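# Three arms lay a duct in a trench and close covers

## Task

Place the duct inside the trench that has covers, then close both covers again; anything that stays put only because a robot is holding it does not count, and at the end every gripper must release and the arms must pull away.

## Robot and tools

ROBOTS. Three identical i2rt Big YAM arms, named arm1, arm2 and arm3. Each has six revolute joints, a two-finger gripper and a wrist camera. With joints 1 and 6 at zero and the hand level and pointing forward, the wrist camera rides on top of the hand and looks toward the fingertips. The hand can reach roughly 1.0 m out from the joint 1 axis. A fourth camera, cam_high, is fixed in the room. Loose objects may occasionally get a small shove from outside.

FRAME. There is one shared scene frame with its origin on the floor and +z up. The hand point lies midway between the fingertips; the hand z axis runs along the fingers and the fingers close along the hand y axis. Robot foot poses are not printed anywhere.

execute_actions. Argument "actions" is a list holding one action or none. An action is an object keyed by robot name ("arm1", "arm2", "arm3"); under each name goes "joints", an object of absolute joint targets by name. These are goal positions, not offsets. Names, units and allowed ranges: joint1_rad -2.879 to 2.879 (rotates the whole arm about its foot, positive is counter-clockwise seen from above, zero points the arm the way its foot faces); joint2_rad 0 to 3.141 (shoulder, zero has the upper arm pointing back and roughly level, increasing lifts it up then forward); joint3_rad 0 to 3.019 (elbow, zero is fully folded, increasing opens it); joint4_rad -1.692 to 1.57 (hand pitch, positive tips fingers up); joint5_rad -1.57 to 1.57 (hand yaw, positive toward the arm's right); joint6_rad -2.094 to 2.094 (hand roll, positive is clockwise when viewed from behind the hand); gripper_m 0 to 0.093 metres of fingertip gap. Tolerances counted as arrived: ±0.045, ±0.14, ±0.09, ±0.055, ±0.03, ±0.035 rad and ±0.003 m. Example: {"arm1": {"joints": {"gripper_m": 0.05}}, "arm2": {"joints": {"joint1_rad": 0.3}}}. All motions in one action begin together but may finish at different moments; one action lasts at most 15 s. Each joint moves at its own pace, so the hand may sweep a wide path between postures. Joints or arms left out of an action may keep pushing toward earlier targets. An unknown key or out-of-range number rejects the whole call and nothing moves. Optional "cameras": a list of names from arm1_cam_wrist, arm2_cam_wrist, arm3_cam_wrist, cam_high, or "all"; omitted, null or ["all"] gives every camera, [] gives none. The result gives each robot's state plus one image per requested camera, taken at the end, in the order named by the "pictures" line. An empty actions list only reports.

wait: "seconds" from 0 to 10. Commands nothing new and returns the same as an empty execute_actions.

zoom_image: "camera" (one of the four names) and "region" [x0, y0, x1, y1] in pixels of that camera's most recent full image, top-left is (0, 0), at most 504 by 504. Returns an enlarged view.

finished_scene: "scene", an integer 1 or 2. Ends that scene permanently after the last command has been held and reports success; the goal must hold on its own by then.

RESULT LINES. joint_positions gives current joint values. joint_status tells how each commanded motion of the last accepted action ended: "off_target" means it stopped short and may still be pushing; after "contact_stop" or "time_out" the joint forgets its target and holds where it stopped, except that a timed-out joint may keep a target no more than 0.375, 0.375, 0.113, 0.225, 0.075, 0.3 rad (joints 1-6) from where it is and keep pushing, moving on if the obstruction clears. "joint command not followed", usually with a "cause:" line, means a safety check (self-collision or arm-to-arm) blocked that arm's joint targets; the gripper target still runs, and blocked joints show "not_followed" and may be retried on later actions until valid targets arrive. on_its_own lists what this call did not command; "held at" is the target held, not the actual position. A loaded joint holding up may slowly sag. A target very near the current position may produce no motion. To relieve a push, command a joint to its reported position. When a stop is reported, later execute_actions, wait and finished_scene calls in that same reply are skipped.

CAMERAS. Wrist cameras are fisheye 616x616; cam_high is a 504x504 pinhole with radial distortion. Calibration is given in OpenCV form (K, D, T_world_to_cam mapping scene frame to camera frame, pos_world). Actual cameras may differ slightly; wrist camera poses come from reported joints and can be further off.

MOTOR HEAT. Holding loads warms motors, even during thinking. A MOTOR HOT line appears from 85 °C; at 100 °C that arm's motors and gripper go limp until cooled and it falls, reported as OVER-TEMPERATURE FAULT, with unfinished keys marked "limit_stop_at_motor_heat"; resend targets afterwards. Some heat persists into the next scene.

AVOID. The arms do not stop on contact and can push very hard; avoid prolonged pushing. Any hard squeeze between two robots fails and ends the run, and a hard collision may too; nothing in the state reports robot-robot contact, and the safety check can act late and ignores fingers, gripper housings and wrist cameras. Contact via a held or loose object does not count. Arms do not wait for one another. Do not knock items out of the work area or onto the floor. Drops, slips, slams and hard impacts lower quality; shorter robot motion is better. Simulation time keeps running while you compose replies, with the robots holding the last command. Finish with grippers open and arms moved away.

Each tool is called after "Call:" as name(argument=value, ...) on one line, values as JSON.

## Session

Call:
execute_actions(actions=[])

Scene clock: 0.00 s.
arm1.joint_positions: joint1_rad=-0.010 joint2_rad=+0.486 joint3_rad=+1.477 joint4_rad=-1.266 joint5_rad=+0.072 joint6_rad=-0.159 gripper_m=+0.094
arm1.joint_status: not commanded
arm1.hand: x=-0.7959 y=-0.0825 z=+1.5113 quat_wxyz=(-0.593, +0.048, -0.800, +0.069) (m; scene frame)
arm2.joint_positions: joint1_rad=+0.266 joint2_rad=+0.460 joint3_rad=+1.427 joint4_rad=-1.310 joint5_rad=+0.250 joint6_rad=+0.342 gripper_m=+0.094
arm2.joint_status: not commanded
arm2.hand: x=+0.0236 y=-0.3882 z=+1.3139 quat_wxyz=(-0.345, +0.512, -0.633, -0.467) (m; scene frame)
arm3.joint_positions: joint1_rad=-0.486 joint2_rad=+0.598 joint3_rad=+1.382 joint4_rad=-1.156 joint5_rad=+0.056 joint6_rad=+0.321 gripper_m=+0.094
arm3.joint_status: not commanded
arm3.hand: x=+0.7427 y=+0.0121 z=+1.4757 quat_wxyz=(+0.063, -0.764, +0.321, +0.556) (m; scene frame)
pictures: arm1_cam_wrist, arm2_cam_wrist, arm3_cam_wrist, cam_high
camera_calibration (this result's frames):
arm1_cam_wrist: T_world_to_cam=[[-0.00598125, -0.98511, 0.171821, -0.344951], [-0.789157, -0.10088, -0.60585, 0.286754], [0.614162, -0.139218, -0.776803, 1.77469], [0, 0, 0, 1]] pos_world=[-0.865715, -0.0638193, 1.61158]
arm2_cam_wrist: T_world_to_cam=[[0.968151, -0.0540583, -0.244463, 0.279297], [-0.184416, -0.814373, -0.550261, 0.419899], [-0.169338, 0.577818, -0.798405, 1.39836], [0, 0, 0, 1]] pos_world=[0.0438294, -0.450946, 1.41579]
arm3_cam_wrist: T_world_to_cam=[[0.563228, 0.783719, -0.261838, -0.0432034], [0.603201, -0.606539, -0.517937, 0.336459], [-0.564732, 0.133776, -0.81436, 1.74421], [0, 0, 0, 1]] pos_world=[0.806393, 0.00460145, 1.58337]
Images, in order (width x height): arm1_cam_wrist 616x616, arm2_cam_wrist 616x616, arm3_cam_wrist 616x616, cam_high 504x504.

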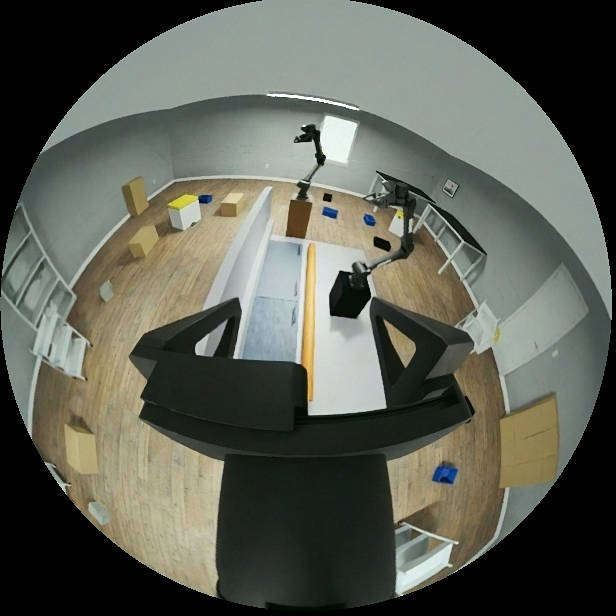

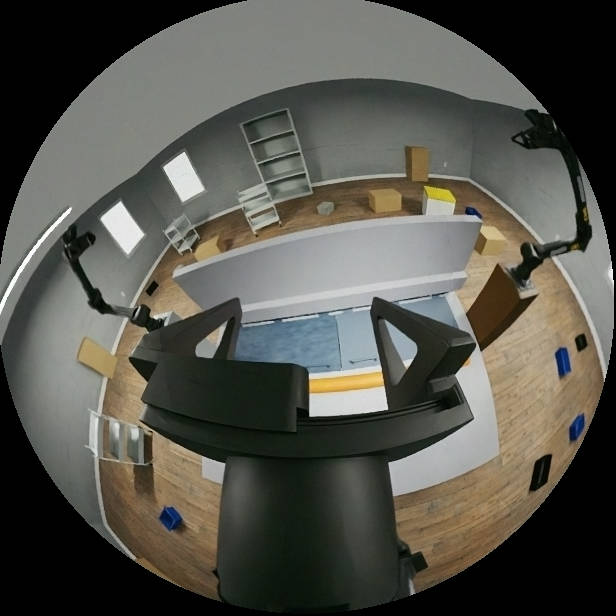

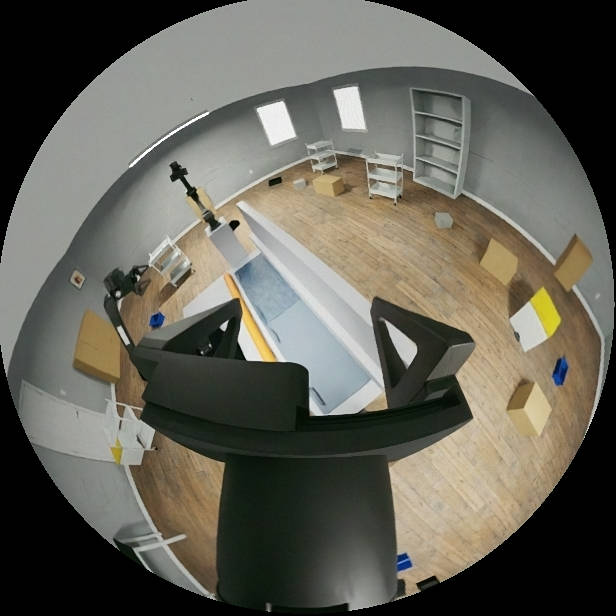

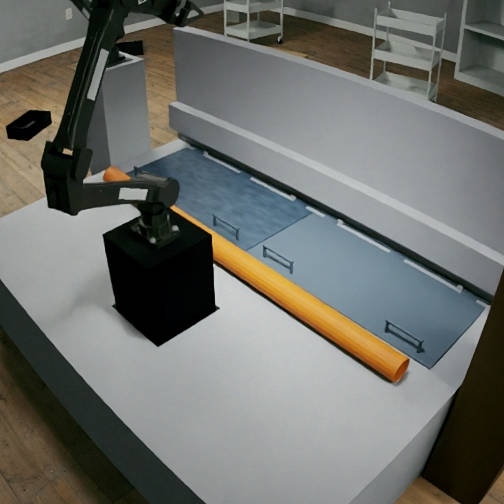

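Call:
execute_actions(actions=[{"arm1":{"joints":{"joint1_rad":-0.29,"joint2_rad":2.5,"joint3_rad":0.965,"joint4_rad":0.0,"joint5_rad":0,"joint6_rad":-0.26,"gripper_m":0.06}},"arm2":{"joints":{"joint1_rad":0.1,"joint2_rad":1.71,"joint3_rad":0.565,"joint4_rad":-0.41,"joint5_rad":0,"joint6_rad":0.13}},"arm3":{"joints":{"joint1_rad":0.12,"joint2_rad":2.5,"joint3_rad":0.965,"joint4_rad":0.0,"joint5_rad":0,"joint6_rad":0.16,"gripper_m":0.06}}}])

Scene clock: 2.50 s.
arm1.joint_positions: joint1_rad=-0.285 joint2_rad=+2.499 joint3_rad=+0.963 joint4_rad=-0.012 joint5_rad=+0.001 joint6_rad=-0.251 gripper_m=+0.060
arm1.joint_status: all done
arm1.hand: x=-0.6038 y=-0.1672 z=+0.5631 quat_wxyz=(-0.003, -0.004, -1.000, +0.001) (m; scene frame)
arm2.joint_positions: joint1_rad=+0.110 joint2_rad=+1.713 joint3_rad=+0.565 joint4_rad=-0.422 joint5_rad=+0.004 joint6_rad=+0.137 gripper_m=+0.094
arm2.joint_status: all done
arm2.hand: x=-0.0145 y=-0.2539 z=+0.6222 quat_wxyz=(-0.002, +0.713, -0.701, +0.001) (m; scene frame)
arm3.joint_positions: joint1_rad=+0.128 joint2_rad=+2.502 joint3_rad=+0.962 joint4_rad=-0.016 joint5_rad=+0.002 joint6_rad=+0.173 gripper_m=+0.060
arm3.joint_status: all done
arm3.hand: x=+0.5992 y=-0.1612 z=+0.5664 quat_wxyz=(+0.003, -1.000, +0.003, -0.001) (m; scene frame)
pictures: arm1_cam_wrist, arm2_cam_wrist, arm3_cam_wrist, cam_high
camera_calibration (this result's frames):
arm1_cam_wrist: T_world_to_cam=[[-0.00335375, -0.999988, 0.00344601, -0.170356], [-0.8205, 0.00472163, 0.571627, -0.808943], [-0.571636, -0.000910356, -0.820507, 0.240107], [0, 0, 0, 1]] pos_world=[-0.527056, -0.166316, 0.66001]
arm2_cam_wrist: T_world_to_cam=[[0.999875, 0.0044667, 0.0151444, 0.00813417], [-0.00518719, -0.812989, 0.582256, -0.560101], [0.014913, -0.582262, -0.812864, 0.479173], [0, 0, 0, 1]] pos_world=[-0.0181844, -0.176387, 0.715502]
arm3_cam_wrist: T_world_to_cam=[[0.00637335, 0.999943, 0.00853355, 0.150741], [0.82078, -0.0101057, 0.571154, -0.804156], [0.571208, 0.003364, -0.820798, 0.247797], [0, 0, 0, 1]] pos_world=[0.517531, -0.159692, 0.661402]
Images, in order (width x height): arm1_cam_wrist 616x616, arm2_cam_wrist 616x616, arm3_cam_wrist 616x616, cam_high 504x504.

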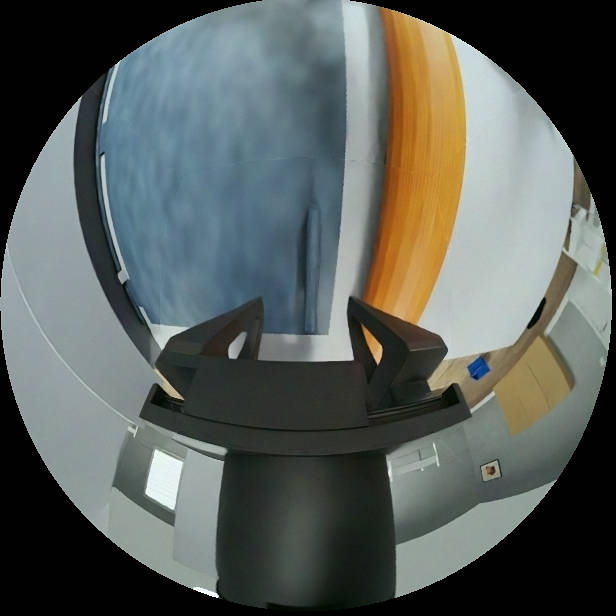

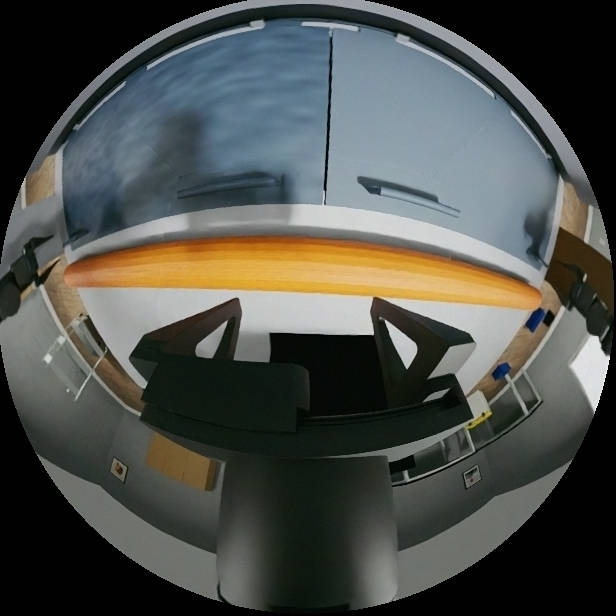

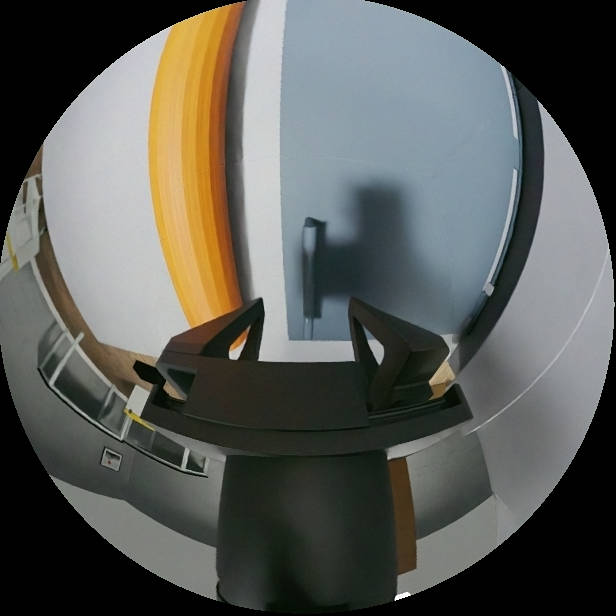

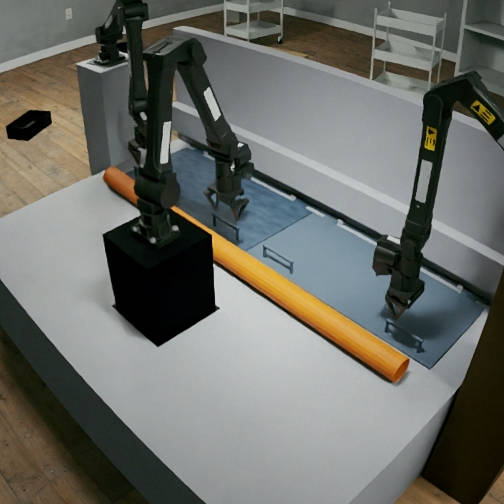

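Call:
execute_actions(actions=[{"arm1":{"joints":{"joint1_rad":-0.305,"joint2_rad":2.70,"joint3_rad":1.085,"joint4_rad":0.07,"joint6_rad":-0.27}},"arm3":{"joints":{"joint1_rad":0.118,"joint2_rad":2.71,"joint3_rad":1.085,"joint4_rad":0.07,"joint6_rad":0.16}},"arm2":{"joints":{"joint1_rad":0.115,"joint2_rad":1.80,"joint3_rad":0.485,"joint4_rad":-0.245,"joint6_rad":-1.385}}}], cameras=["arm1_cam_wrist","arm2_cam_wrist","arm3_cam_wrist"])

Scene clock: 11.17 s.
arm1.joint_positions: joint1_rad=-0.297 joint2_rad=+2.704 joint3_rad=+1.083 joint4_rad=+0.065 joint5_rad=+0.001 joint6_rad=-0.261 gripper_m=+0.060
arm1.joint_status: all done
arm1.hand: x=-0.6122 y=-0.1699 z=+0.4897 quat_wxyz=(+0.001, -0.005, -1.000, +0.000) (m; scene frame)
arm2.joint_positions: joint1_rad=+0.110 joint2_rad=+1.810 joint3_rad=+0.482 joint4_rad=-0.257 joint5_rad=+0.004 joint6_rad=-1.377 gripper_m=+0.094
arm2.joint_status: all done
arm2.hand: x=-0.0094 y=-0.2869 z=+0.5865 quat_wxyz=(+0.007, +1.000, -0.020, +0.003) (m; scene frame)
arm3.joint_positions: joint1_rad=+0.127 joint2_rad=+2.719 joint3_rad=+1.082 joint4_rad=+0.064 joint5_rad=+0.002 joint6_rad=+0.173 gripper_m=+0.060
arm3.joint_status: all done
arm3.hand: x=+0.6123 y=-0.1584 z=+0.4893 quat_wxyz=(+0.004, -1.000, +0.003, -0.009) (m; scene frame)
pictures: arm1_cam_wrist, arm2_cam_wrist, arm3_cam_wrist
camera_calibration (this result's frames):
arm1_cam_wrist: T_world_to_cam=[[-0.00600441, -0.99998, 0.00180206, -0.173625], [-0.81643, 0.00594283, 0.577414, -0.774099], [-0.577414, 0.00199577, -0.816449, 0.170024], [0, 0, 0, 1]] pos_world=[-0.534865, -0.169361, 0.586105]
arm2_cam_wrist: T_world_to_cam=[[0.0517818, 0.998657, -0.00174182, 0.289964], [0.807725, -0.0408559, 0.588143, -0.34035], [0.587281, -0.031862, -0.808755, 0.591736], [0, 0, 0, 1]] pos_world=[-0.0876216, -0.284626, 0.679249]
arm3_cam_wrist: T_world_to_cam=[[0.00702014, 0.99991, 0.0113947, 0.146782], [0.81143, -0.0123556, 0.584319, -0.771963], [0.584407, 0.00514399, -0.811444, 0.164647], [0, 0, 0, 1]] pos_world=[0.529143, -0.157154, 0.583002]
Images, in order (width x height): arm1_cam_wrist 616x616, arm2_cam_wrist 616x616, arm3_cam_wrist 616x616.

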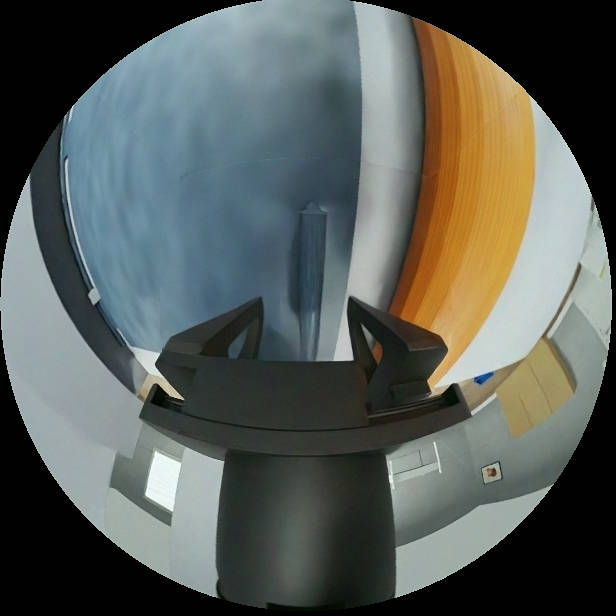

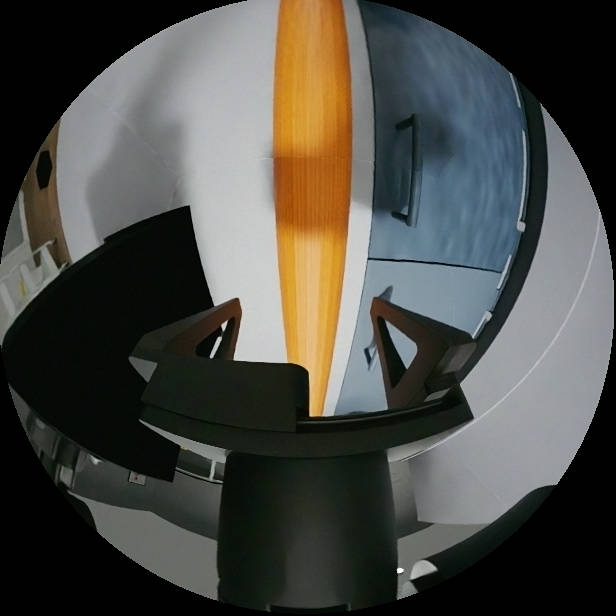

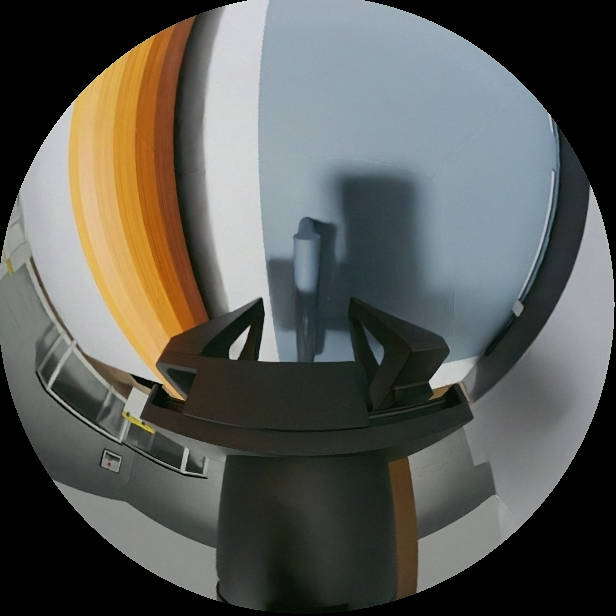

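Call:
execute_actions(actions=[{"arm1":{"joints":{"gripper_m":0.0}},"arm3":{"joints":{"gripper_m":0.0}},"arm2":{"joints":{"joint1_rad":0.13,"joint2_rad":1.90,"joint3_rad":0.505,"joint4_rad":-0.155}}}], cameras=[])

Call:
execute_actions(actions=[{"arm1":{"joints":{"joint1_rad":-0.212,"joint2_rad":2.375,"joint3_rad":0.867,"joint4_rad":-0.035,"joint6_rad":-0.18}},"arm3":{"joints":{"joint1_rad":0.03,"joint2_rad":2.385,"joint3_rad":0.867,"joint4_rad":-0.035,"joint6_rad":0.07}},"arm2":{"joints":{"joint2_rad":1.998,"joint3_rad":0.52,"joint4_rad":-0.068}}}], cameras=["arm2_cam_wrist"])

Scene clock: 12.57 s.
arm1.joint_positions: joint1_rad=-0.302 joint2_rad=+2.704 joint3_rad=+1.084 joint4_rad=+0.066 joint5_rad=+0.004 joint6_rad=-0.257 gripper_m=+0.010
arm1.joint_status: gripper_m off_target (ended at +0.010, target +0.000)
arm1.hand: x=-0.6122 y=-0.1725 z=+0.4897 quat_wxyz=(+0.000, -0.009, -1.000, +0.002) (m; scene frame)
arm2.joint_positions: joint1_rad=+0.116 joint2_rad=+1.905 joint3_rad=+0.487 joint4_rad=-0.166 joint5_rad=+0.004 joint6_rad=-1.378 gripper_m=+0.094
arm2.joint_status: all done
arm2.hand: x=-0.0107 y=-0.2880 z=+0.5634 quat_wxyz=(+0.006, +1.000, -0.017, +0.003) (m; scene frame)
arm3.joint_positions: joint1_rad=+0.127 joint2_rad=+2.719 joint3_rad=+1.082 joint4_rad=+0.064 joint5_rad=+0.001 joint6_rad=+0.174 gripper_m=+0.010
arm3.joint_status: gripper_m off_target (ended at +0.010, target +0.000)
arm3.hand: x=+0.6121 y=-0.1586 z=+0.4893 quat_wxyz=(+0.003, -1.000, +0.004, -0.009) (m; scene frame)
pictures: none
No camera images: the call's "cameras" was empty. Leave "cameras" out to get every camera's image.

Scene clock: 13.67 s.
arm1.joint_positions: joint1_rad=-0.230 joint2_rad=+2.460 joint3_rad=+0.908 joint4_rad=+0.002 joint5_rad=+0.029 joint6_rad=-0.181 gripper_m=+0.010
arm1.joint_status: all done
arm1.hand: x=-0.6128 y=-0.1488 z=+0.5765 quat_wxyz=(+0.000, -0.011, -1.000, +0.014) (m; scene frame)
arm2.joint_positions: joint1_rad=+0.116 joint2_rad=+2.002 joint3_rad=+0.510 joint4_rad=-0.080 joint5_rad=+0.004 joint6_rad=-1.378 gripper_m=+0.094
arm2.joint_status: all done
arm2.hand: x=-0.0117 y=-0.2815 z=+0.5403 quat_wxyz=(+0.000, +1.000, -0.017, +0.002) (m; scene frame)
arm3.joint_positions: joint1_rad=+0.046 joint2_rad=+2.471 joint3_rad=+0.903 joint4_rad=+0.001 joint5_rad=-0.036 joint6_rad=+0.097 gripper_m=+0.010
arm3.joint_status: all done
arm3.hand: x=+0.6140 y=-0.1352 z=+0.5774 quat_wxyz=(-0.015, -1.000, +0.005, -0.007) (m; scene frame)
pictures: arm2_cam_wrist
camera_calibration (this result's frames):
arm2_cam_wrist: T_world_to_cam=[[0.0456956, 0.998891, 0.0113279, 0.277506], [0.8092, -0.0436624, 0.585909, -0.310632], [0.585754, -0.017607, -0.810298, 0.560691], [0, 0, 0, 1]] pos_world=[-0.0897443, -0.280889, 0.633185]
Images, in order (width x height): arm2_cam_wrist 616x616.

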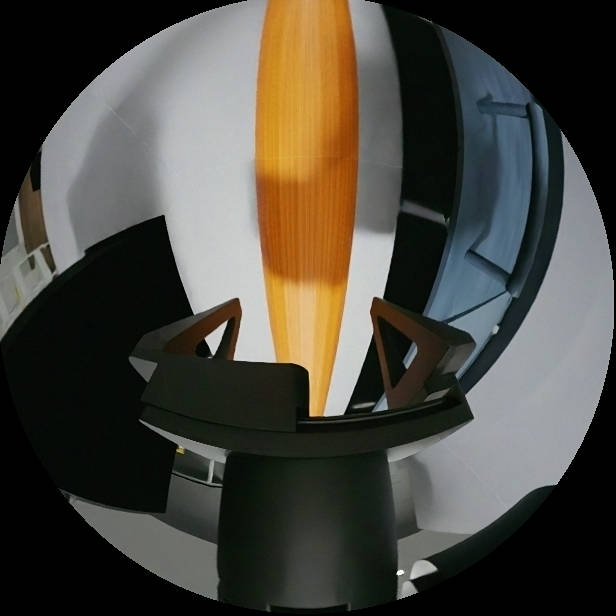

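Centered.

Call:
execute_actions(actions=[{"arm1":{"joints":{"joint1_rad":-0.014,"joint2_rad":2.04,"joint3_rad":0.735,"joint4_rad":-0.23,"joint6_rad":0.014}},"arm3":{"joints":{"joint1_rad":-0.167,"joint2_rad":2.05,"joint3_rad":0.758,"joint4_rad":-0.25,"joint6_rad":-0.13}},"arm2":{"joints":{"joint2_rad":2.062,"joint3_rad":0.53,"joint4_rad":-0.02}}}], cameras=[])

Call:
execute_actions(actions=[{"arm1":{"joints":{"joint1_rad":0.268,"joint2_rad":1.87,"joint3_rad":0.755,"joint4_rad":-0.43,"joint6_rad":0.286}},"arm3":{"joints":{"joint1_rad":-0.43,"joint2_rad":1.90,"joint3_rad":0.815,"joint4_rad":-0.46,"joint6_rad":-0.37}},"arm2":{"joints":{"joint2_rad":2.124,"joint3_rad":0.543,"joint4_rad":0.025}}}], cameras=[])

Call:
execute_actions(actions=[{"arm1":{"joints":{"joint1_rad":0.36,"joint2_rad":1.85,"joint3_rad":0.81,"joint4_rad":-0.51,"joint6_rad":0.39}},"arm3":{"joints":{"joint1_rad":-0.505,"joint2_rad":1.885,"joint3_rad":0.89,"joint4_rad":-0.55,"joint6_rad":-0.45}},"arm2":{"joints":{"joint2_rad":2.21,"joint3_rad":0.567,"joint4_rad":0.085}}}], cameras=["arm2_cam_wrist","cam_high"])

Scene clock: 15.53 s.
arm1.joint_positions: joint1_rad=-0.029 joint2_rad=+2.117 joint3_rad=+0.754 joint4_rad=-0.187 joint5_rad=+0.036 joint6_rad=+0.018 gripper_m=+0.010
arm1.joint_status: all done
arm1.hand: x=-0.6129 y=-0.0765 z=+0.6874 quat_wxyz=(-0.003, -0.010, -1.000, +0.016) (m; scene frame)
arm2.joint_positions: joint1_rad=+0.116 joint2_rad=+2.063 joint3_rad=+0.521 joint4_rad=-0.032 joint5_rad=+0.004 joint6_rad=-1.378 gripper_m=+0.094
arm2.joint_status: all done
arm2.hand: x=-0.0116 y=-0.2823 z=+0.5253 quat_wxyz=(+0.001, +1.000, -0.017, +0.002) (m; scene frame)
arm3.joint_positions: joint1_rad=-0.156 joint2_rad=+2.134 joint3_rad=+0.771 joint4_rad=-0.213 joint5_rad=-0.037 joint6_rad=-0.105 gripper_m=+0.010
arm3.joint_status: all done
arm3.hand: x=+0.6159 y=-0.0633 z=+0.6878 quat_wxyz=(-0.016, -1.000, +0.006, -0.008) (m; scene frame)
pictures: none
No camera images: the call's "cameras" was empty. Leave "cameras" out to get every camera's image.

Scene clock: 16.60 s.
arm1.joint_positions: joint1_rad=+0.230 joint2_rad=+1.920 joint3_rad=+0.760 joint4_rad=-0.404 joint5_rad=+0.063 joint6_rad=+0.281 gripper_m=+0.010
arm1.joint_status: all done
arm1.hand: x=-0.6118 y=+0.0134 z=+0.7558 quat_wxyz=(-0.004, -0.012, -1.000, +0.027) (m; scene frame)
arm2.joint_positions: joint1_rad=+0.116 joint2_rad=+2.125 joint3_rad=+0.538 joint4_rad=+0.013 joint5_rad=+0.004 joint6_rad=-1.378 gripper_m=+0.094
arm2.joint_status: all done
arm2.hand: x=-0.0117 y=-0.2813 z=+0.5099 quat_wxyz=(+0.001, +1.000, -0.017, +0.002) (m; scene frame)
arm3.joint_positions: joint1_rad=-0.393 joint2_rad=+1.960 joint3_rad=+0.798 joint4_rad=-0.428 joint5_rad=-0.057 joint6_rad=-0.343 gripper_m=+0.010
arm3.joint_status: all done
arm3.hand: x=+0.6166 y=+0.0216 z=+0.7526 quat_wxyz=(-0.027, -1.000, +0.005, -0.007) (m; scene frame)
pictures: none
No camera images: the call's "cameras" was empty. Leave "cameras" out to get every camera's image.

Scene clock: 18.43 s.
arm1.joint_positions: joint1_rad=+0.301 joint2_rad=+1.903 joint3_rad=+0.796 joint4_rad=-0.484 joint5_rad=+0.075 joint6_rad=+0.361 gripper_m=+0.010
arm1.joint_status: joint1_rad time_out (moved +0.071 of +0.130); the others done
arm1.on_its_own: joint1_rad reads +0.301 and still pushes toward +0.360 since a time_out
arm1.hand: x=-0.6123 y=+0.0386 z=+0.7679 quat_wxyz=(+0.005, -0.016, -0.999, +0.037) (m; scene frame)
arm2.joint_positions: joint1_rad=+0.116 joint2_rad=+2.214 joint3_rad=+0.563 joint4_rad=+0.073 joint5_rad=+0.003 joint6_rad=-1.378 gripper_m=+0.094
arm2.joint_status: all done
arm2.hand: x=-0.0117 y=-0.2827 z=+0.4869 quat_wxyz=(+0.004, +1.000, -0.017, +0.002) (m; scene frame)
arm3.joint_positions: joint1_rad=-0.449 joint2_rad=+1.956 joint3_rad=+0.851 joint4_rad=-0.530 joint5_rad=-0.062 joint6_rad=-0.407 gripper_m=+0.010
arm3.joint_status: joint1_rad time_out (moved -0.057 of -0.112); joint6_rad time_out (moved -0.063 of -0.107); the others done
arm3.on_its_own: joint1_rad reads -0.449 and still pushes toward -0.505 since a time_out; joint6_rad reads -0.407 and still pushes toward -0.450 since a time_out
arm3.hand: x=+0.6169 y=+0.0434 z=+0.7631 quat_wxyz=(-0.039, -0.999, +0.002, -0.025) (m; scene frame)
pictures: arm2_cam_wrist, cam_high
camera_calibration (this result's frames):
arm2_cam_wrist: T_world_to_cam=[[0.0457008, 0.998946, 0.00437208, 0.282708], [0.809228, -0.0395869, 0.58616, -0.278394], [0.585715, -0.02325, -0.810184, 0.515801], [0, 0, 0, 1]] pos_world=[-0.0897482, -0.281439, 0.579841]
Images, in order (width x height): arm2_cam_wrist 616x616, cam_high 504x504.

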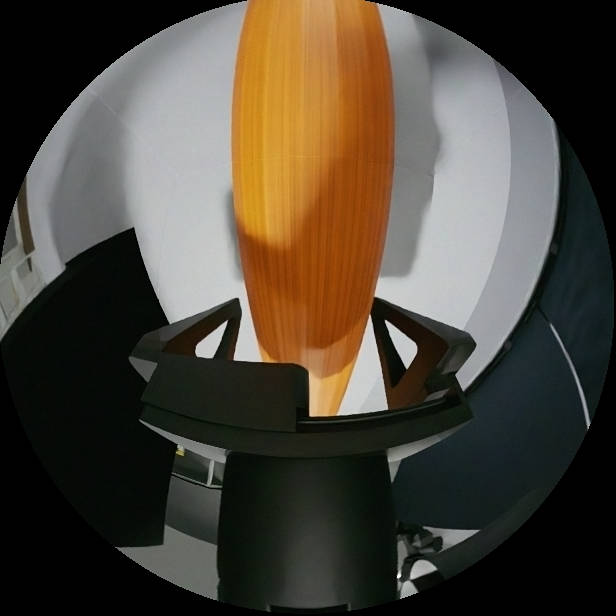

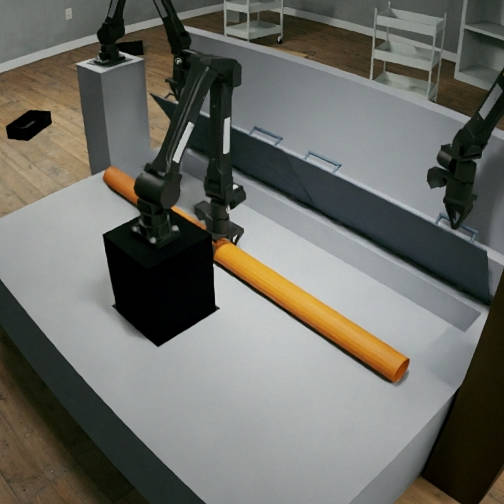

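Call:
execute_actions(actions=[])

Scene clock: 19.60 s.
arm1.joint_positions: joint1_rad=+0.301 joint2_rad=+1.903 joint3_rad=+0.796 joint4_rad=-0.484 joint5_rad=+0.075 joint6_rad=+0.361 gripper_m=+0.010
arm1.joint_status: joint1_rad time_out (moved +0.071 of +0.130); the others done
arm1.on_its_own: joint1_rad reads +0.301 and still pushes toward +0.360 since a time_out
arm1.hand: x=-0.6123 y=+0.0386 z=+0.7679 quat_wxyz=(+0.005, -0.016, -0.999, +0.037) (m; scene frame)
arm2.joint_positions: joint1_rad=+0.116 joint2_rad=+2.214 joint3_rad=+0.563 joint4_rad=+0.073 joint5_rad=+0.003 joint6_rad=-1.378 gripper_m=+0.094
arm2.joint_status: all done
arm2.hand: x=-0.0117 y=-0.2827 z=+0.4869 quat_wxyz=(+0.004, +1.000, -0.017, +0.002) (m; scene frame)
arm3.joint_positions: joint1_rad=-0.449 joint2_rad=+1.956 joint3_rad=+0.851 joint4_rad=-0.530 joint5_rad=-0.062 joint6_rad=-0.407 gripper_m=+0.010
arm3.joint_status: joint1_rad time_out (moved -0.057 of -0.112); joint6_rad time_out (moved -0.063 of -0.107); the others done
arm3.on_its_own: joint1_rad reads -0.449 and still pushes toward -0.505 since a time_out; joint6_rad reads -0.407 and still pushes toward -0.450 since a time_out
arm3.hand: x=+0.6169 y=+0.0434 z=+0.7631 quat_wxyz=(-0.039, -0.999, +0.002, -0.025) (m; scene frame)
pictures: arm1_cam_wrist, arm2_cam_wrist, arm3_cam_wrist, cam_high
camera_calibration (this result's frames):
arm1_cam_wrist: T_world_to_cam=[[-0.0278725, -0.99681, 0.0747836, -0.0352674], [-0.810498, 0.0663243, 0.581974, -0.938244], [-0.585078, -0.0443909, -0.809761, 0.388657], [0, 0, 0, 1]] pos_world=[-0.534033, 0.0443262, 0.86339]
arm2_cam_wrist: T_world_to_cam=[[0.0457008, 0.998946, 0.00437208, 0.282708], [0.809228, -0.0395869, 0.58616, -0.278394], [0.585715, -0.02325, -0.810184, 0.515801], [0, 0, 0, 1]] pos_world=[-0.0897482, -0.281439, 0.579841]
arm3_cam_wrist: T_world_to_cam=[[0.00752134, 0.997241, -0.0738504, 0.00669927], [0.791804, 0.0391657, 0.609518, -0.942551], [0.610728, -0.0630594, -0.789325, 0.352968], [0, 0, 0, 1]] pos_world=[0.530698, 0.0524929, 0.853603]
Images, in order (width x height): arm1_cam_wrist 616x616, arm2_cam_wrist 616x616, arm3_cam_wrist 616x616, cam_high 504x504.

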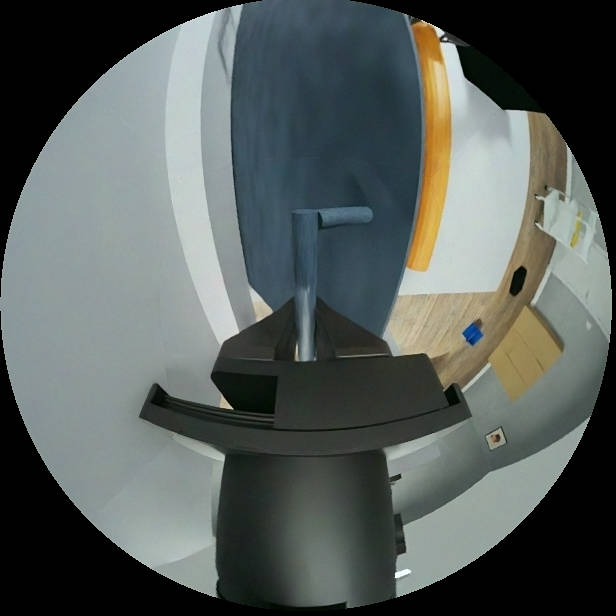

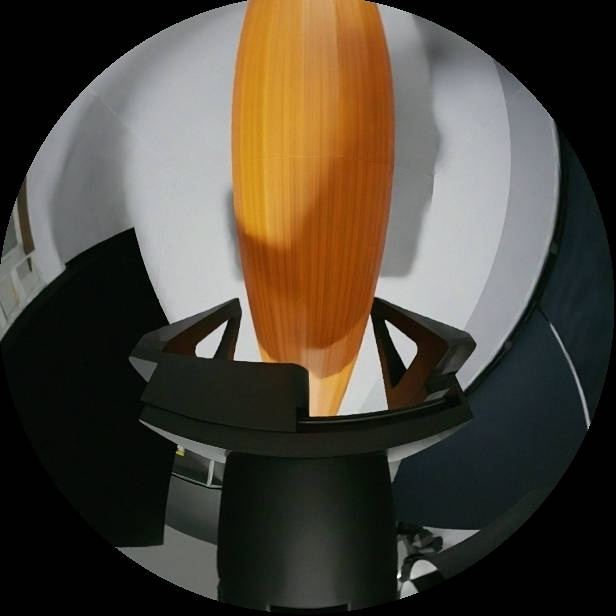

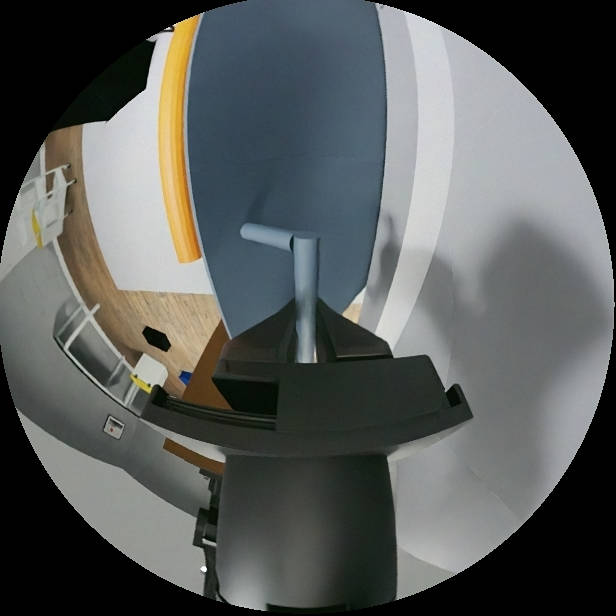

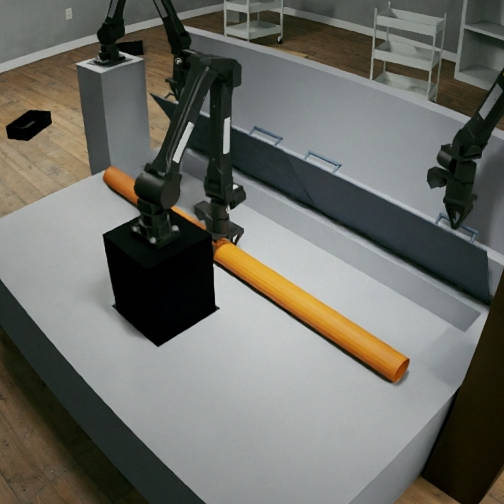

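Call:
execute_actions(actions=[{"arm2":{"joints":{"joint2_rad":2.29,"joint3_rad":0.595,"joint4_rad":0.135}}}], cameras=[])

Call:
execute_actions(actions=[{"arm2":{"joints":{"gripper_m":0}}}], cameras=[])

Call:
execute_actions(actions=[{"arm2":{"joints":{"joint2_rad":2.10,"joint3_rad":0.545,"joint4_rad":0.01}}}], cameras=["cam_high"])

Scene clock: 20.73 s.
arm1.joint_positions: joint1_rad=+0.301 joint2_rad=+1.903 joint3_rad=+0.796 joint4_rad=-0.484 joint5_rad=+0.075 joint6_rad=+0.361 gripper_m=+0.010
arm1.joint_status: not commanded
arm1.on_its_own: joint1_rad reads +0.301 and still pushes toward +0.360 since a time_out
arm1.hand: x=-0.6123 y=+0.0386 z=+0.7679 quat_wxyz=(+0.005, -0.016, -0.999, +0.037) (m; scene frame)
arm2.joint_positions: joint1_rad=+0.116 joint2_rad=+2.294 joint3_rad=+0.590 joint4_rad=+0.124 joint5_rad=+0.002 joint6_rad=-1.379 gripper_m=+0.094
arm2.joint_status: all done
arm2.hand: x=-0.0118 y=-0.2829 z=+0.4659 quat_wxyz=(+0.004, +1.000, -0.017, +0.002) (m; scene frame)
arm3.joint_positions: joint1_rad=-0.449 joint2_rad=+1.956 joint3_rad=+0.851 joint4_rad=-0.530 joint5_rad=-0.062 joint6_rad=-0.407 gripper_m=+0.010
arm3.joint_status: not commanded
arm3.on_its_own: joint1_rad reads -0.449 and still pushes toward -0.505 since a time_out; joint6_rad reads -0.407 and still pushes toward -0.450 since a time_out
arm3.hand: x=+0.6169 y=+0.0434 z=+0.7631 quat_wxyz=(-0.039, -0.999, +0.002, -0.025) (m; scene frame)
pictures: none
No camera images: the call's "cameras" was empty. Leave "cameras" out to get every camera's image.

Scene clock: 21.47 s.
arm1.joint_positions: joint1_rad=+0.301 joint2_rad=+1.903 joint3_rad=+0.796 joint4_rad=-0.484 joint5_rad=+0.075 joint6_rad=+0.361 gripper_m=+0.010
arm1.joint_status: not commanded
arm1.on_its_own: joint1_rad reads +0.301 and still pushes toward +0.360 since a time_out
arm1.hand: x=-0.6123 y=+0.0386 z=+0.7679 quat_wxyz=(+0.005, -0.016, -0.999, +0.037) (m; scene frame)
arm2.joint_positions: joint1_rad=+0.116 joint2_rad=+2.294 joint3_rad=+0.593 joint4_rad=+0.129 joint5_rad=+0.002 joint6_rad=-1.377 gripper_m=+0.073
arm2.joint_status: gripper_m off_target (ended at +0.073, target +0.000)
arm2.hand: x=-0.0123 y=-0.2799 z=+0.4657 quat_wxyz=(+0.000, +1.000, -0.018, +0.001) (m; scene frame)
arm3.joint_positions: joint1_rad=-0.449 joint2_rad=+1.956 joint3_rad=+0.851 joint4_rad=-0.530 joint5_rad=-0.062 joint6_rad=-0.407 gripper_m=+0.010
arm3.joint_status: not commanded
arm3.on_its_own: joint1_rad reads -0.449 and still pushes toward -0.505 since a time_out; joint6_rad reads -0.407 and still pushes toward -0.450 since a time_out
arm3.hand: x=+0.6169 y=+0.0434 z=+0.7631 quat_wxyz=(-0.039, -0.999, +0.002, -0.025) (m; scene frame)
pictures: none
No camera images: the call's "cameras" was empty. Leave "cameras" out to get every camera's image.

Scene clock: 22.73 s.
arm1.joint_positions: joint1_rad=+0.301 joint2_rad=+1.903 joint3_rad=+0.796 joint4_rad=-0.484 joint5_rad=+0.075 joint6_rad=+0.361 gripper_m=+0.010
arm1.joint_status: not commanded
arm1.on_its_own: joint1_rad reads +0.301 and still pushes toward +0.360 since a time_out
arm1.hand: x=-0.6123 y=+0.0386 z=+0.7679 quat_wxyz=(+0.005, -0.016, -0.999, +0.037) (m; scene frame)
arm2.joint_positions: joint1_rad=+0.116 joint2_rad=+2.149 joint3_rad=+0.548 joint4_rad=+0.013 joint5_rad=-0.002 joint6_rad=-1.379 gripper_m=+0.073
arm2.joint_status: all done
arm2.hand: x=-0.0125 y=-0.2833 z=+0.5037 quat_wxyz=(+0.009, +1.000, -0.017, +0.001) (m; scene frame)
arm3.joint_positions: joint1_rad=-0.449 joint2_rad=+1.956 joint3_rad=+0.851 joint4_rad=-0.530 joint5_rad=-0.062 joint6_rad=-0.407 gripper_m=+0.010
arm3.joint_status: not commanded
arm3.on_its_own: joint1_rad reads -0.449 and still pushes toward -0.505 since a time_out; joint6_rad reads -0.407 and still pushes toward -0.450 since a time_out
arm3.hand: x=+0.6169 y=+0.0434 z=+0.7631 quat_wxyz=(-0.039, -0.999, +0.002, -0.025) (m; scene frame)
pictures: cam_high
Images, in order (width x height): cam_high 504x504.

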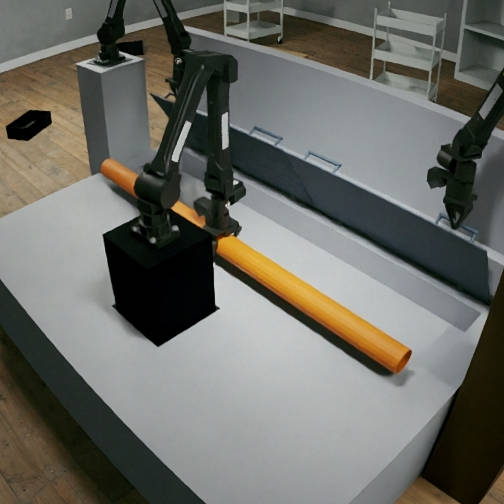

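Level.

Call:
execute_actions(actions=[{"arm2":{"joints":{"joint1_rad":0.07,"joint2_rad":2.11,"joint3_rad":0.795,"joint4_rad":-0.21,"joint6_rad":-1.46}}}], cameras=[])

Call:
execute_actions(actions=[{"arm2":{"joints":{"joint1_rad":0.02,"joint2_rad":2.18,"joint3_rad":1.07,"joint4_rad":-0.40,"joint6_rad":-1.50}}}], cameras=[])

Call:
execute_actions(actions=[{"arm2":{"joints":{"joint1_rad":0.005,"joint2_rad":2.22,"joint3_rad":1.16,"joint4_rad":-0.425,"joint6_rad":-1.515}}}], cameras=["cam_high","arm2_cam_wrist"])

Scene clock: 24.37 s.
arm1.joint_positions: joint1_rad=+0.301 joint2_rad=+1.903 joint3_rad=+0.796 joint4_rad=-0.484 joint5_rad=+0.075 joint6_rad=+0.361 gripper_m=+0.010
arm1.joint_status: not commanded
arm1.on_its_own: joint1_rad reads +0.301 and still pushes toward +0.360 since a time_out
arm1.hand: x=-0.6123 y=+0.0386 z=+0.7679 quat_wxyz=(+0.005, -0.016, -0.999, +0.037) (m; scene frame)
arm2.joint_positions: joint1_rad=+0.078 joint2_rad=+2.168 joint3_rad=+0.787 joint4_rad=-0.205 joint5_rad=-0.001 joint6_rad=-1.456 gripper_m=+0.073
arm2.joint_status: all done
arm2.hand: x=-0.0131 y=-0.1935 z=+0.5052 quat_wxyz=(+0.008, +1.000, +0.003, +0.000) (m; scene frame)
arm3.joint_positions: joint1_rad=-0.449 joint2_rad=+1.956 joint3_rad=+0.851 joint4_rad=-0.530 joint5_rad=-0.062 joint6_rad=-0.407 gripper_m=+0.010
arm3.joint_status: not commanded
arm3.on_its_own: joint1_rad reads -0.449 and still pushes toward -0.505 since a time_out; joint6_rad reads -0.407 and still pushes toward -0.450 since a time_out
arm3.hand: x=+0.6169 y=+0.0434 z=+0.7631 quat_wxyz=(-0.039, -0.999, +0.002, -0.025) (m; scene frame)
pictures: none
No camera images: the call's "cameras" was empty. Leave "cameras" out to get every camera's image.

Scene clock: 25.57 s.
arm1.joint_positions: joint1_rad=+0.301 joint2_rad=+1.903 joint3_rad=+0.796 joint4_rad=-0.484 joint5_rad=+0.075 joint6_rad=+0.361 gripper_m=+0.010
arm1.joint_status: not commanded
arm1.on_its_own: joint1_rad reads +0.301 and still pushes toward +0.360 since a time_out
arm1.hand: x=-0.6123 y=+0.0386 z=+0.7679 quat_wxyz=(+0.005, -0.016, -0.999, +0.037) (m; scene frame)
arm2.joint_positions: joint1_rad=+0.025 joint2_rad=+2.260 joint3_rad=+1.053 joint4_rad=-0.392 joint5_rad=-0.002 joint6_rad=-1.495 gripper_m=+0.073
arm2.joint_status: all done
arm2.hand: x=+0.0004 y=-0.1067 z=+0.4978 quat_wxyz=(+0.014, +1.000, -0.005, +0.000) (m; scene frame)
arm3.joint_positions: joint1_rad=-0.449 joint2_rad=+1.956 joint3_rad=+0.851 joint4_rad=-0.530 joint5_rad=-0.062 joint6_rad=-0.407 gripper_m=+0.010
arm3.joint_status: not commanded
arm3.on_its_own: joint1_rad reads -0.449 and still pushes toward -0.505 since a time_out; joint6_rad reads -0.407 and still pushes toward -0.450 since a time_out
arm3.hand: x=+0.6169 y=+0.0434 z=+0.7631 quat_wxyz=(-0.039, -0.999, +0.002, -0.025) (m; scene frame)
pictures: none
No camera images: the call's "cameras" was empty. Leave "cameras" out to get every camera's image.

Scene clock: 26.43 s.
arm1.joint_positions: joint1_rad=+0.301 joint2_rad=+1.903 joint3_rad=+0.796 joint4_rad=-0.484 joint5_rad=+0.075 joint6_rad=+0.361 gripper_m=+0.010
arm1.joint_status: not commanded
arm1.on_its_own: joint1_rad reads +0.301 and still pushes toward +0.360 since a time_out
arm1.hand: x=-0.6123 y=+0.0386 z=+0.7679 quat_wxyz=(+0.005, -0.016, -0.999, +0.037) (m; scene frame)
arm2.joint_positions: joint1_rad=+0.018 joint2_rad=+2.302 joint3_rad=+1.103 joint4_rad=-0.417 joint5_rad=-0.002 joint6_rad=-1.509 gripper_m=+0.073
arm2.joint_status: all done
arm2.hand: x=+0.0027 y=-0.0981 z=+0.4862 quat_wxyz=(+0.023, +1.000, -0.001, +0.000) (m; scene frame)
arm3.joint_positions: joint1_rad=-0.449 joint2_rad=+1.956 joint3_rad=+0.851 joint4_rad=-0.530 joint5_rad=-0.062 joint6_rad=-0.407 gripper_m=+0.010
arm3.joint_status: not commanded
arm3.on_its_own: joint1_rad reads -0.449 and still pushes toward -0.505 since a time_out; joint6_rad reads -0.407 and still pushes toward -0.450 since a time_out
arm3.hand: x=+0.6169 y=+0.0434 z=+0.7631 quat_wxyz=(-0.039, -0.999, +0.002, -0.025) (m; scene frame)
pictures: arm2_cam_wrist, cam_high
camera_calibration (this result's frames):
arm2_cam_wrist: T_world_to_cam=[[0.0126243, 0.999325, -0.03449, 0.116708], [0.811973, 0.00988481, 0.583611, -0.276271], [0.583558, -0.0353726, -0.811301, 0.51039], [0, 0, 0, 1]] pos_world=[-0.0749904, -0.0958447, 0.57934]
Images, in order (width x height): arm2_cam_wrist 616x616, cam_high 504x504.

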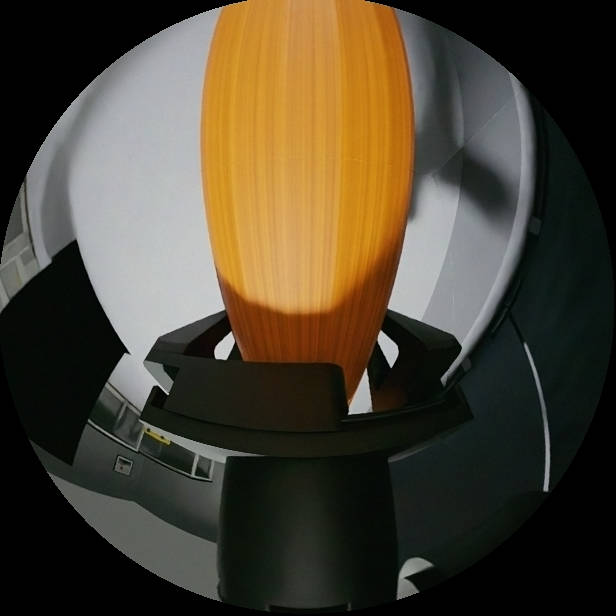

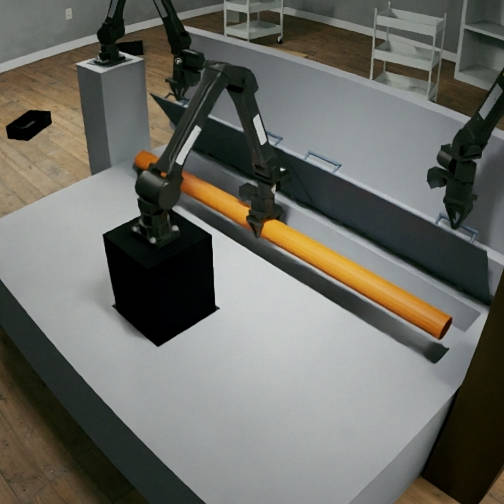

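Call:
execute_actions(actions=[{"arm2":{"joints":{"joint1_rad":0.0,"joint2_rad":2.28,"joint3_rad":1.22,"joint4_rad":-0.39}}}], cameras=["cam_high","arm2_cam_wrist"])

Scene clock: 27.43 s.
arm1.joint_positions: joint1_rad=+0.301 joint2_rad=+1.903 joint3_rad=+0.796 joint4_rad=-0.484 joint5_rad=+0.075 joint6_rad=+0.361 gripper_m=+0.010
arm1.joint_status: not commanded
arm1.on_its_own: joint1_rad reads +0.301 and still pushes toward +0.360 since a time_out
arm1.hand: x=-0.6123 y=+0.0386 z=+0.7679 quat_wxyz=(+0.005, -0.016, -0.999, +0.037) (m; scene frame)
arm2.joint_positions: joint1_rad=+0.014 joint2_rad=+2.362 joint3_rad=+1.166 joint4_rad=-0.394 joint5_rad=-0.002 joint6_rad=-1.510 gripper_m=+0.073
arm2.joint_status: all done
arm2.hand: x=+0.0036 y=-0.0762 z=+0.4682 quat_wxyz=(+0.009, +1.000, -0.002, +0.000) (m; scene frame)
arm3.joint_positions: joint1_rad=-0.449 joint2_rad=+1.956 joint3_rad=+0.851 joint4_rad=-0.530 joint5_rad=-0.062 joint6_rad=-0.407 gripper_m=+0.010
arm3.joint_status: not commanded
arm3.on_its_own: joint1_rad reads -0.449 and still pushes toward -0.505 since a time_out; joint6_rad reads -0.407 and still pushes toward -0.450 since a time_out
arm3.hand: x=+0.6169 y=+0.0434 z=+0.7631 quat_wxyz=(-0.039, -0.999, +0.002, -0.025) (m; scene frame)
pictures: arm2_cam_wrist, cam_high
camera_calibration (this result's frames):
arm2_cam_wrist: T_world_to_cam=[[0.016404, 0.999843, -0.00672316, 0.0812592], [0.812934, -0.00942205, 0.58228, -0.26753], [0.582125, -0.0150172, -0.812961, 0.498403], [0, 0, 0, 1]] pos_world=[-0.073982, -0.0762825, 0.561506]
Images, in order (width x height): arm2_cam_wrist 616x616, cam_high 504x504.

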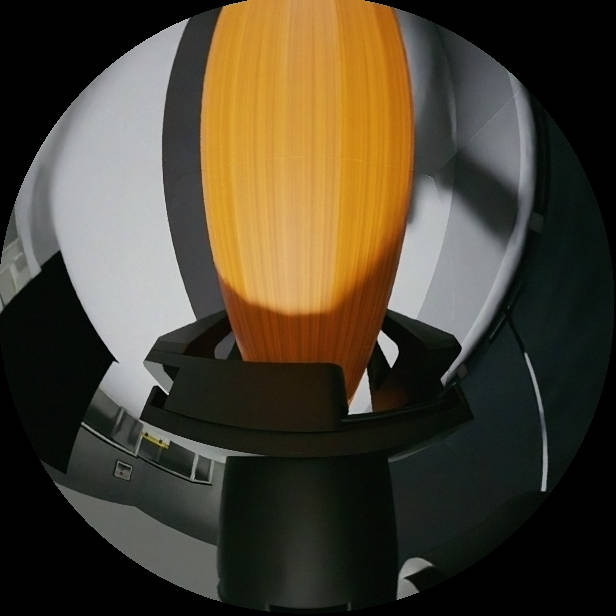

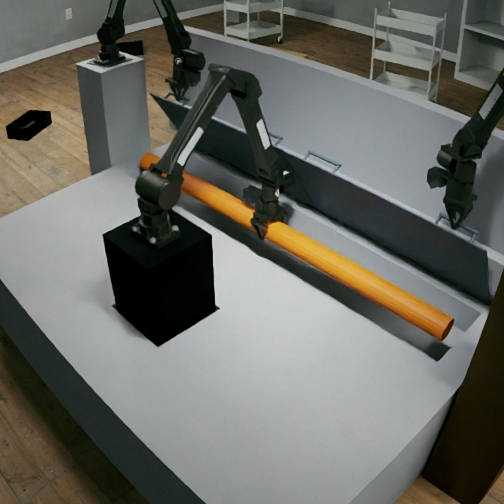

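Over the trench; continue.

Call:
execute_actions(actions=[{"arm2":{"joints":{"joint1_rad":-0.015,"joint2_rad":2.38,"joint3_rad":1.26,"joint4_rad":-0.345,"joint6_rad":-1.53}}}], cameras=["cam_high"])

Call:
execute_actions(actions=[{"arm2":{"joints":{"joint2_rad":2.49,"joint3_rad":1.33,"joint4_rad":-0.285}}}], cameras=["cam_high","arm2_cam_wrist"])

Scene clock: 28.83 s.
arm1.joint_positions: joint1_rad=+0.301 joint2_rad=+1.903 joint3_rad=+0.796 joint4_rad=-0.484 joint5_rad=+0.075 joint6_rad=+0.361 gripper_m=+0.010
arm1.joint_status: not commanded
arm1.on_its_own: joint1_rad reads +0.301 and still pushes toward +0.360 since a time_out
arm1.hand: x=-0.6123 y=+0.0386 z=+0.7679 quat_wxyz=(+0.005, -0.016, -0.999, +0.037) (m; scene frame)
arm2.joint_positions: joint1_rad=-0.005 joint2_rad=+2.475 joint3_rad=+1.220 joint4_rad=-0.347 joint5_rad=-0.002 joint6_rad=-1.526 gripper_m=+0.073
arm2.joint_status: all done
arm2.hand: x=+0.0123 y=-0.0779 z=+0.4231 quat_wxyz=(+0.015, +1.000, -0.004, +0.000) (m; scene frame)
arm3.joint_positions: joint1_rad=-0.449 joint2_rad=+1.956 joint3_rad=+0.851 joint4_rad=-0.530 joint5_rad=-0.062 joint6_rad=-0.407 gripper_m=+0.010
arm3.joint_status: not commanded
arm3.on_its_own: joint1_rad reads -0.449 and still pushes toward -0.505 since a time_out; joint6_rad reads -0.407 and still pushes toward -0.450 since a time_out
arm3.hand: x=+0.6169 y=+0.0434 z=+0.7631 quat_wxyz=(-0.039, -0.999, +0.002, -0.025) (m; scene frame)
pictures: cam_high
Images, in order (width x height): cam_high 504x504.

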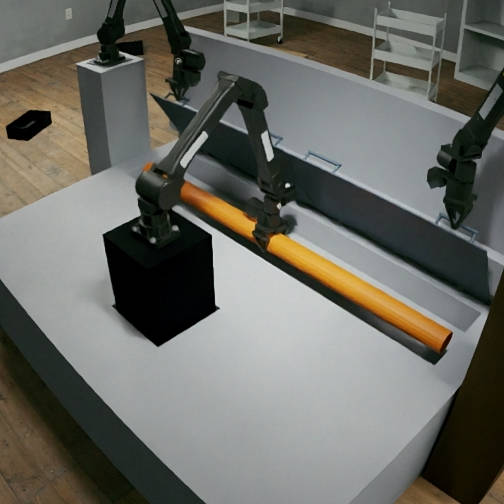

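Scene clock: 29.93 s.
arm1.joint_positions: joint1_rad=+0.301 joint2_rad=+1.903 joint3_rad=+0.796 joint4_rad=-0.484 joint5_rad=+0.075 joint6_rad=+0.361 gripper_m=+0.010
arm1.joint_status: not commanded
arm1.on_its_own: joint1_rad reads +0.301 and still pushes toward +0.360 since a time_out
arm1.hand: x=-0.6123 y=+0.0386 z=+0.7679 quat_wxyz=(+0.005, -0.016, -0.999, +0.037) (m; scene frame)
arm2.joint_positions: joint1_rad=-0.005 joint2_rad=+2.582 joint3_rad=+1.298 joint4_rad=-0.288 joint5_rad=-0.002 joint6_rad=-1.526 gripper_m=+0.073
arm2.joint_status: all done
arm2.hand: x=+0.0118 y=-0.0640 z=+0.3824 quat_wxyz=(+0.001, +1.000, -0.004, -0.001) (m; scene frame)
arm3.joint_positions: joint1_rad=-0.449 joint2_rad=+1.956 joint3_rad=+0.851 joint4_rad=-0.530 joint5_rad=-0.062 joint6_rad=-0.407 gripper_m=+0.010
arm3.joint_status: not commanded
arm3.on_its_own: joint1_rad reads -0.449 and still pushes toward -0.505 since a time_out; joint6_rad reads -0.407 and still pushes toward -0.450 since a time_out
arm3.hand: x=+0.6169 y=+0.0434 z=+0.7631 quat_wxyz=(-0.039, -0.999, +0.002, -0.025) (m; scene frame)
pictures: arm2_cam_wrist, cam_high
camera_calibration (this result's frames):
arm2_cam_wrist: T_world_to_cam=[[0.0186942, 0.999775, 0.0100463, 0.0618144], [0.813446, -0.0210509, 0.581259, -0.224539], [0.58134, -0.00269407, -0.813656, 0.425156], [0, 0, 0, 1]] pos_world=[-0.0656652, -0.0653819, 0.475826]
Images, in order (width x height): arm2_cam_wrist 616x616, cam_high 504x504.

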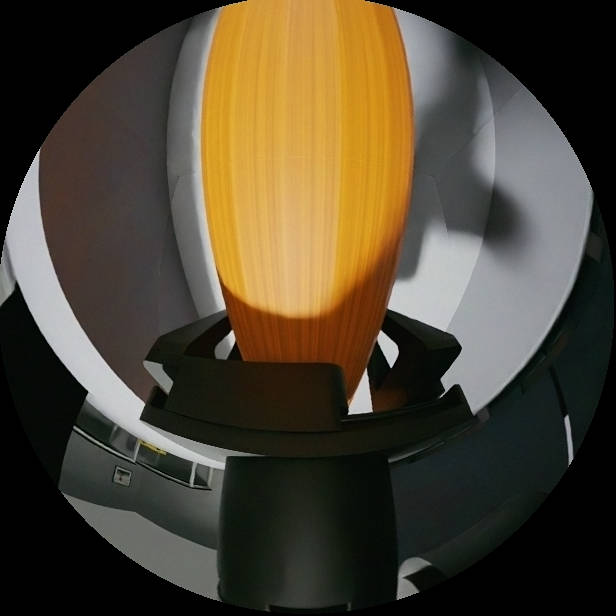

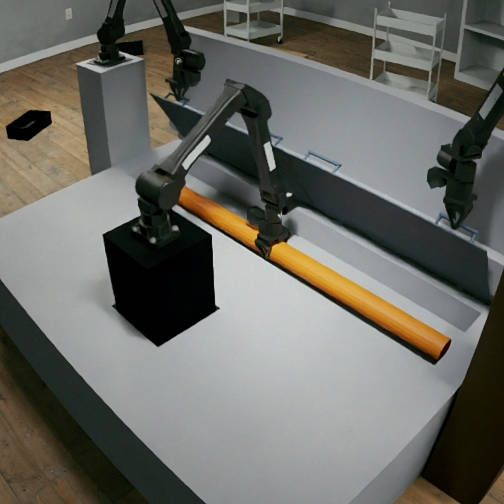

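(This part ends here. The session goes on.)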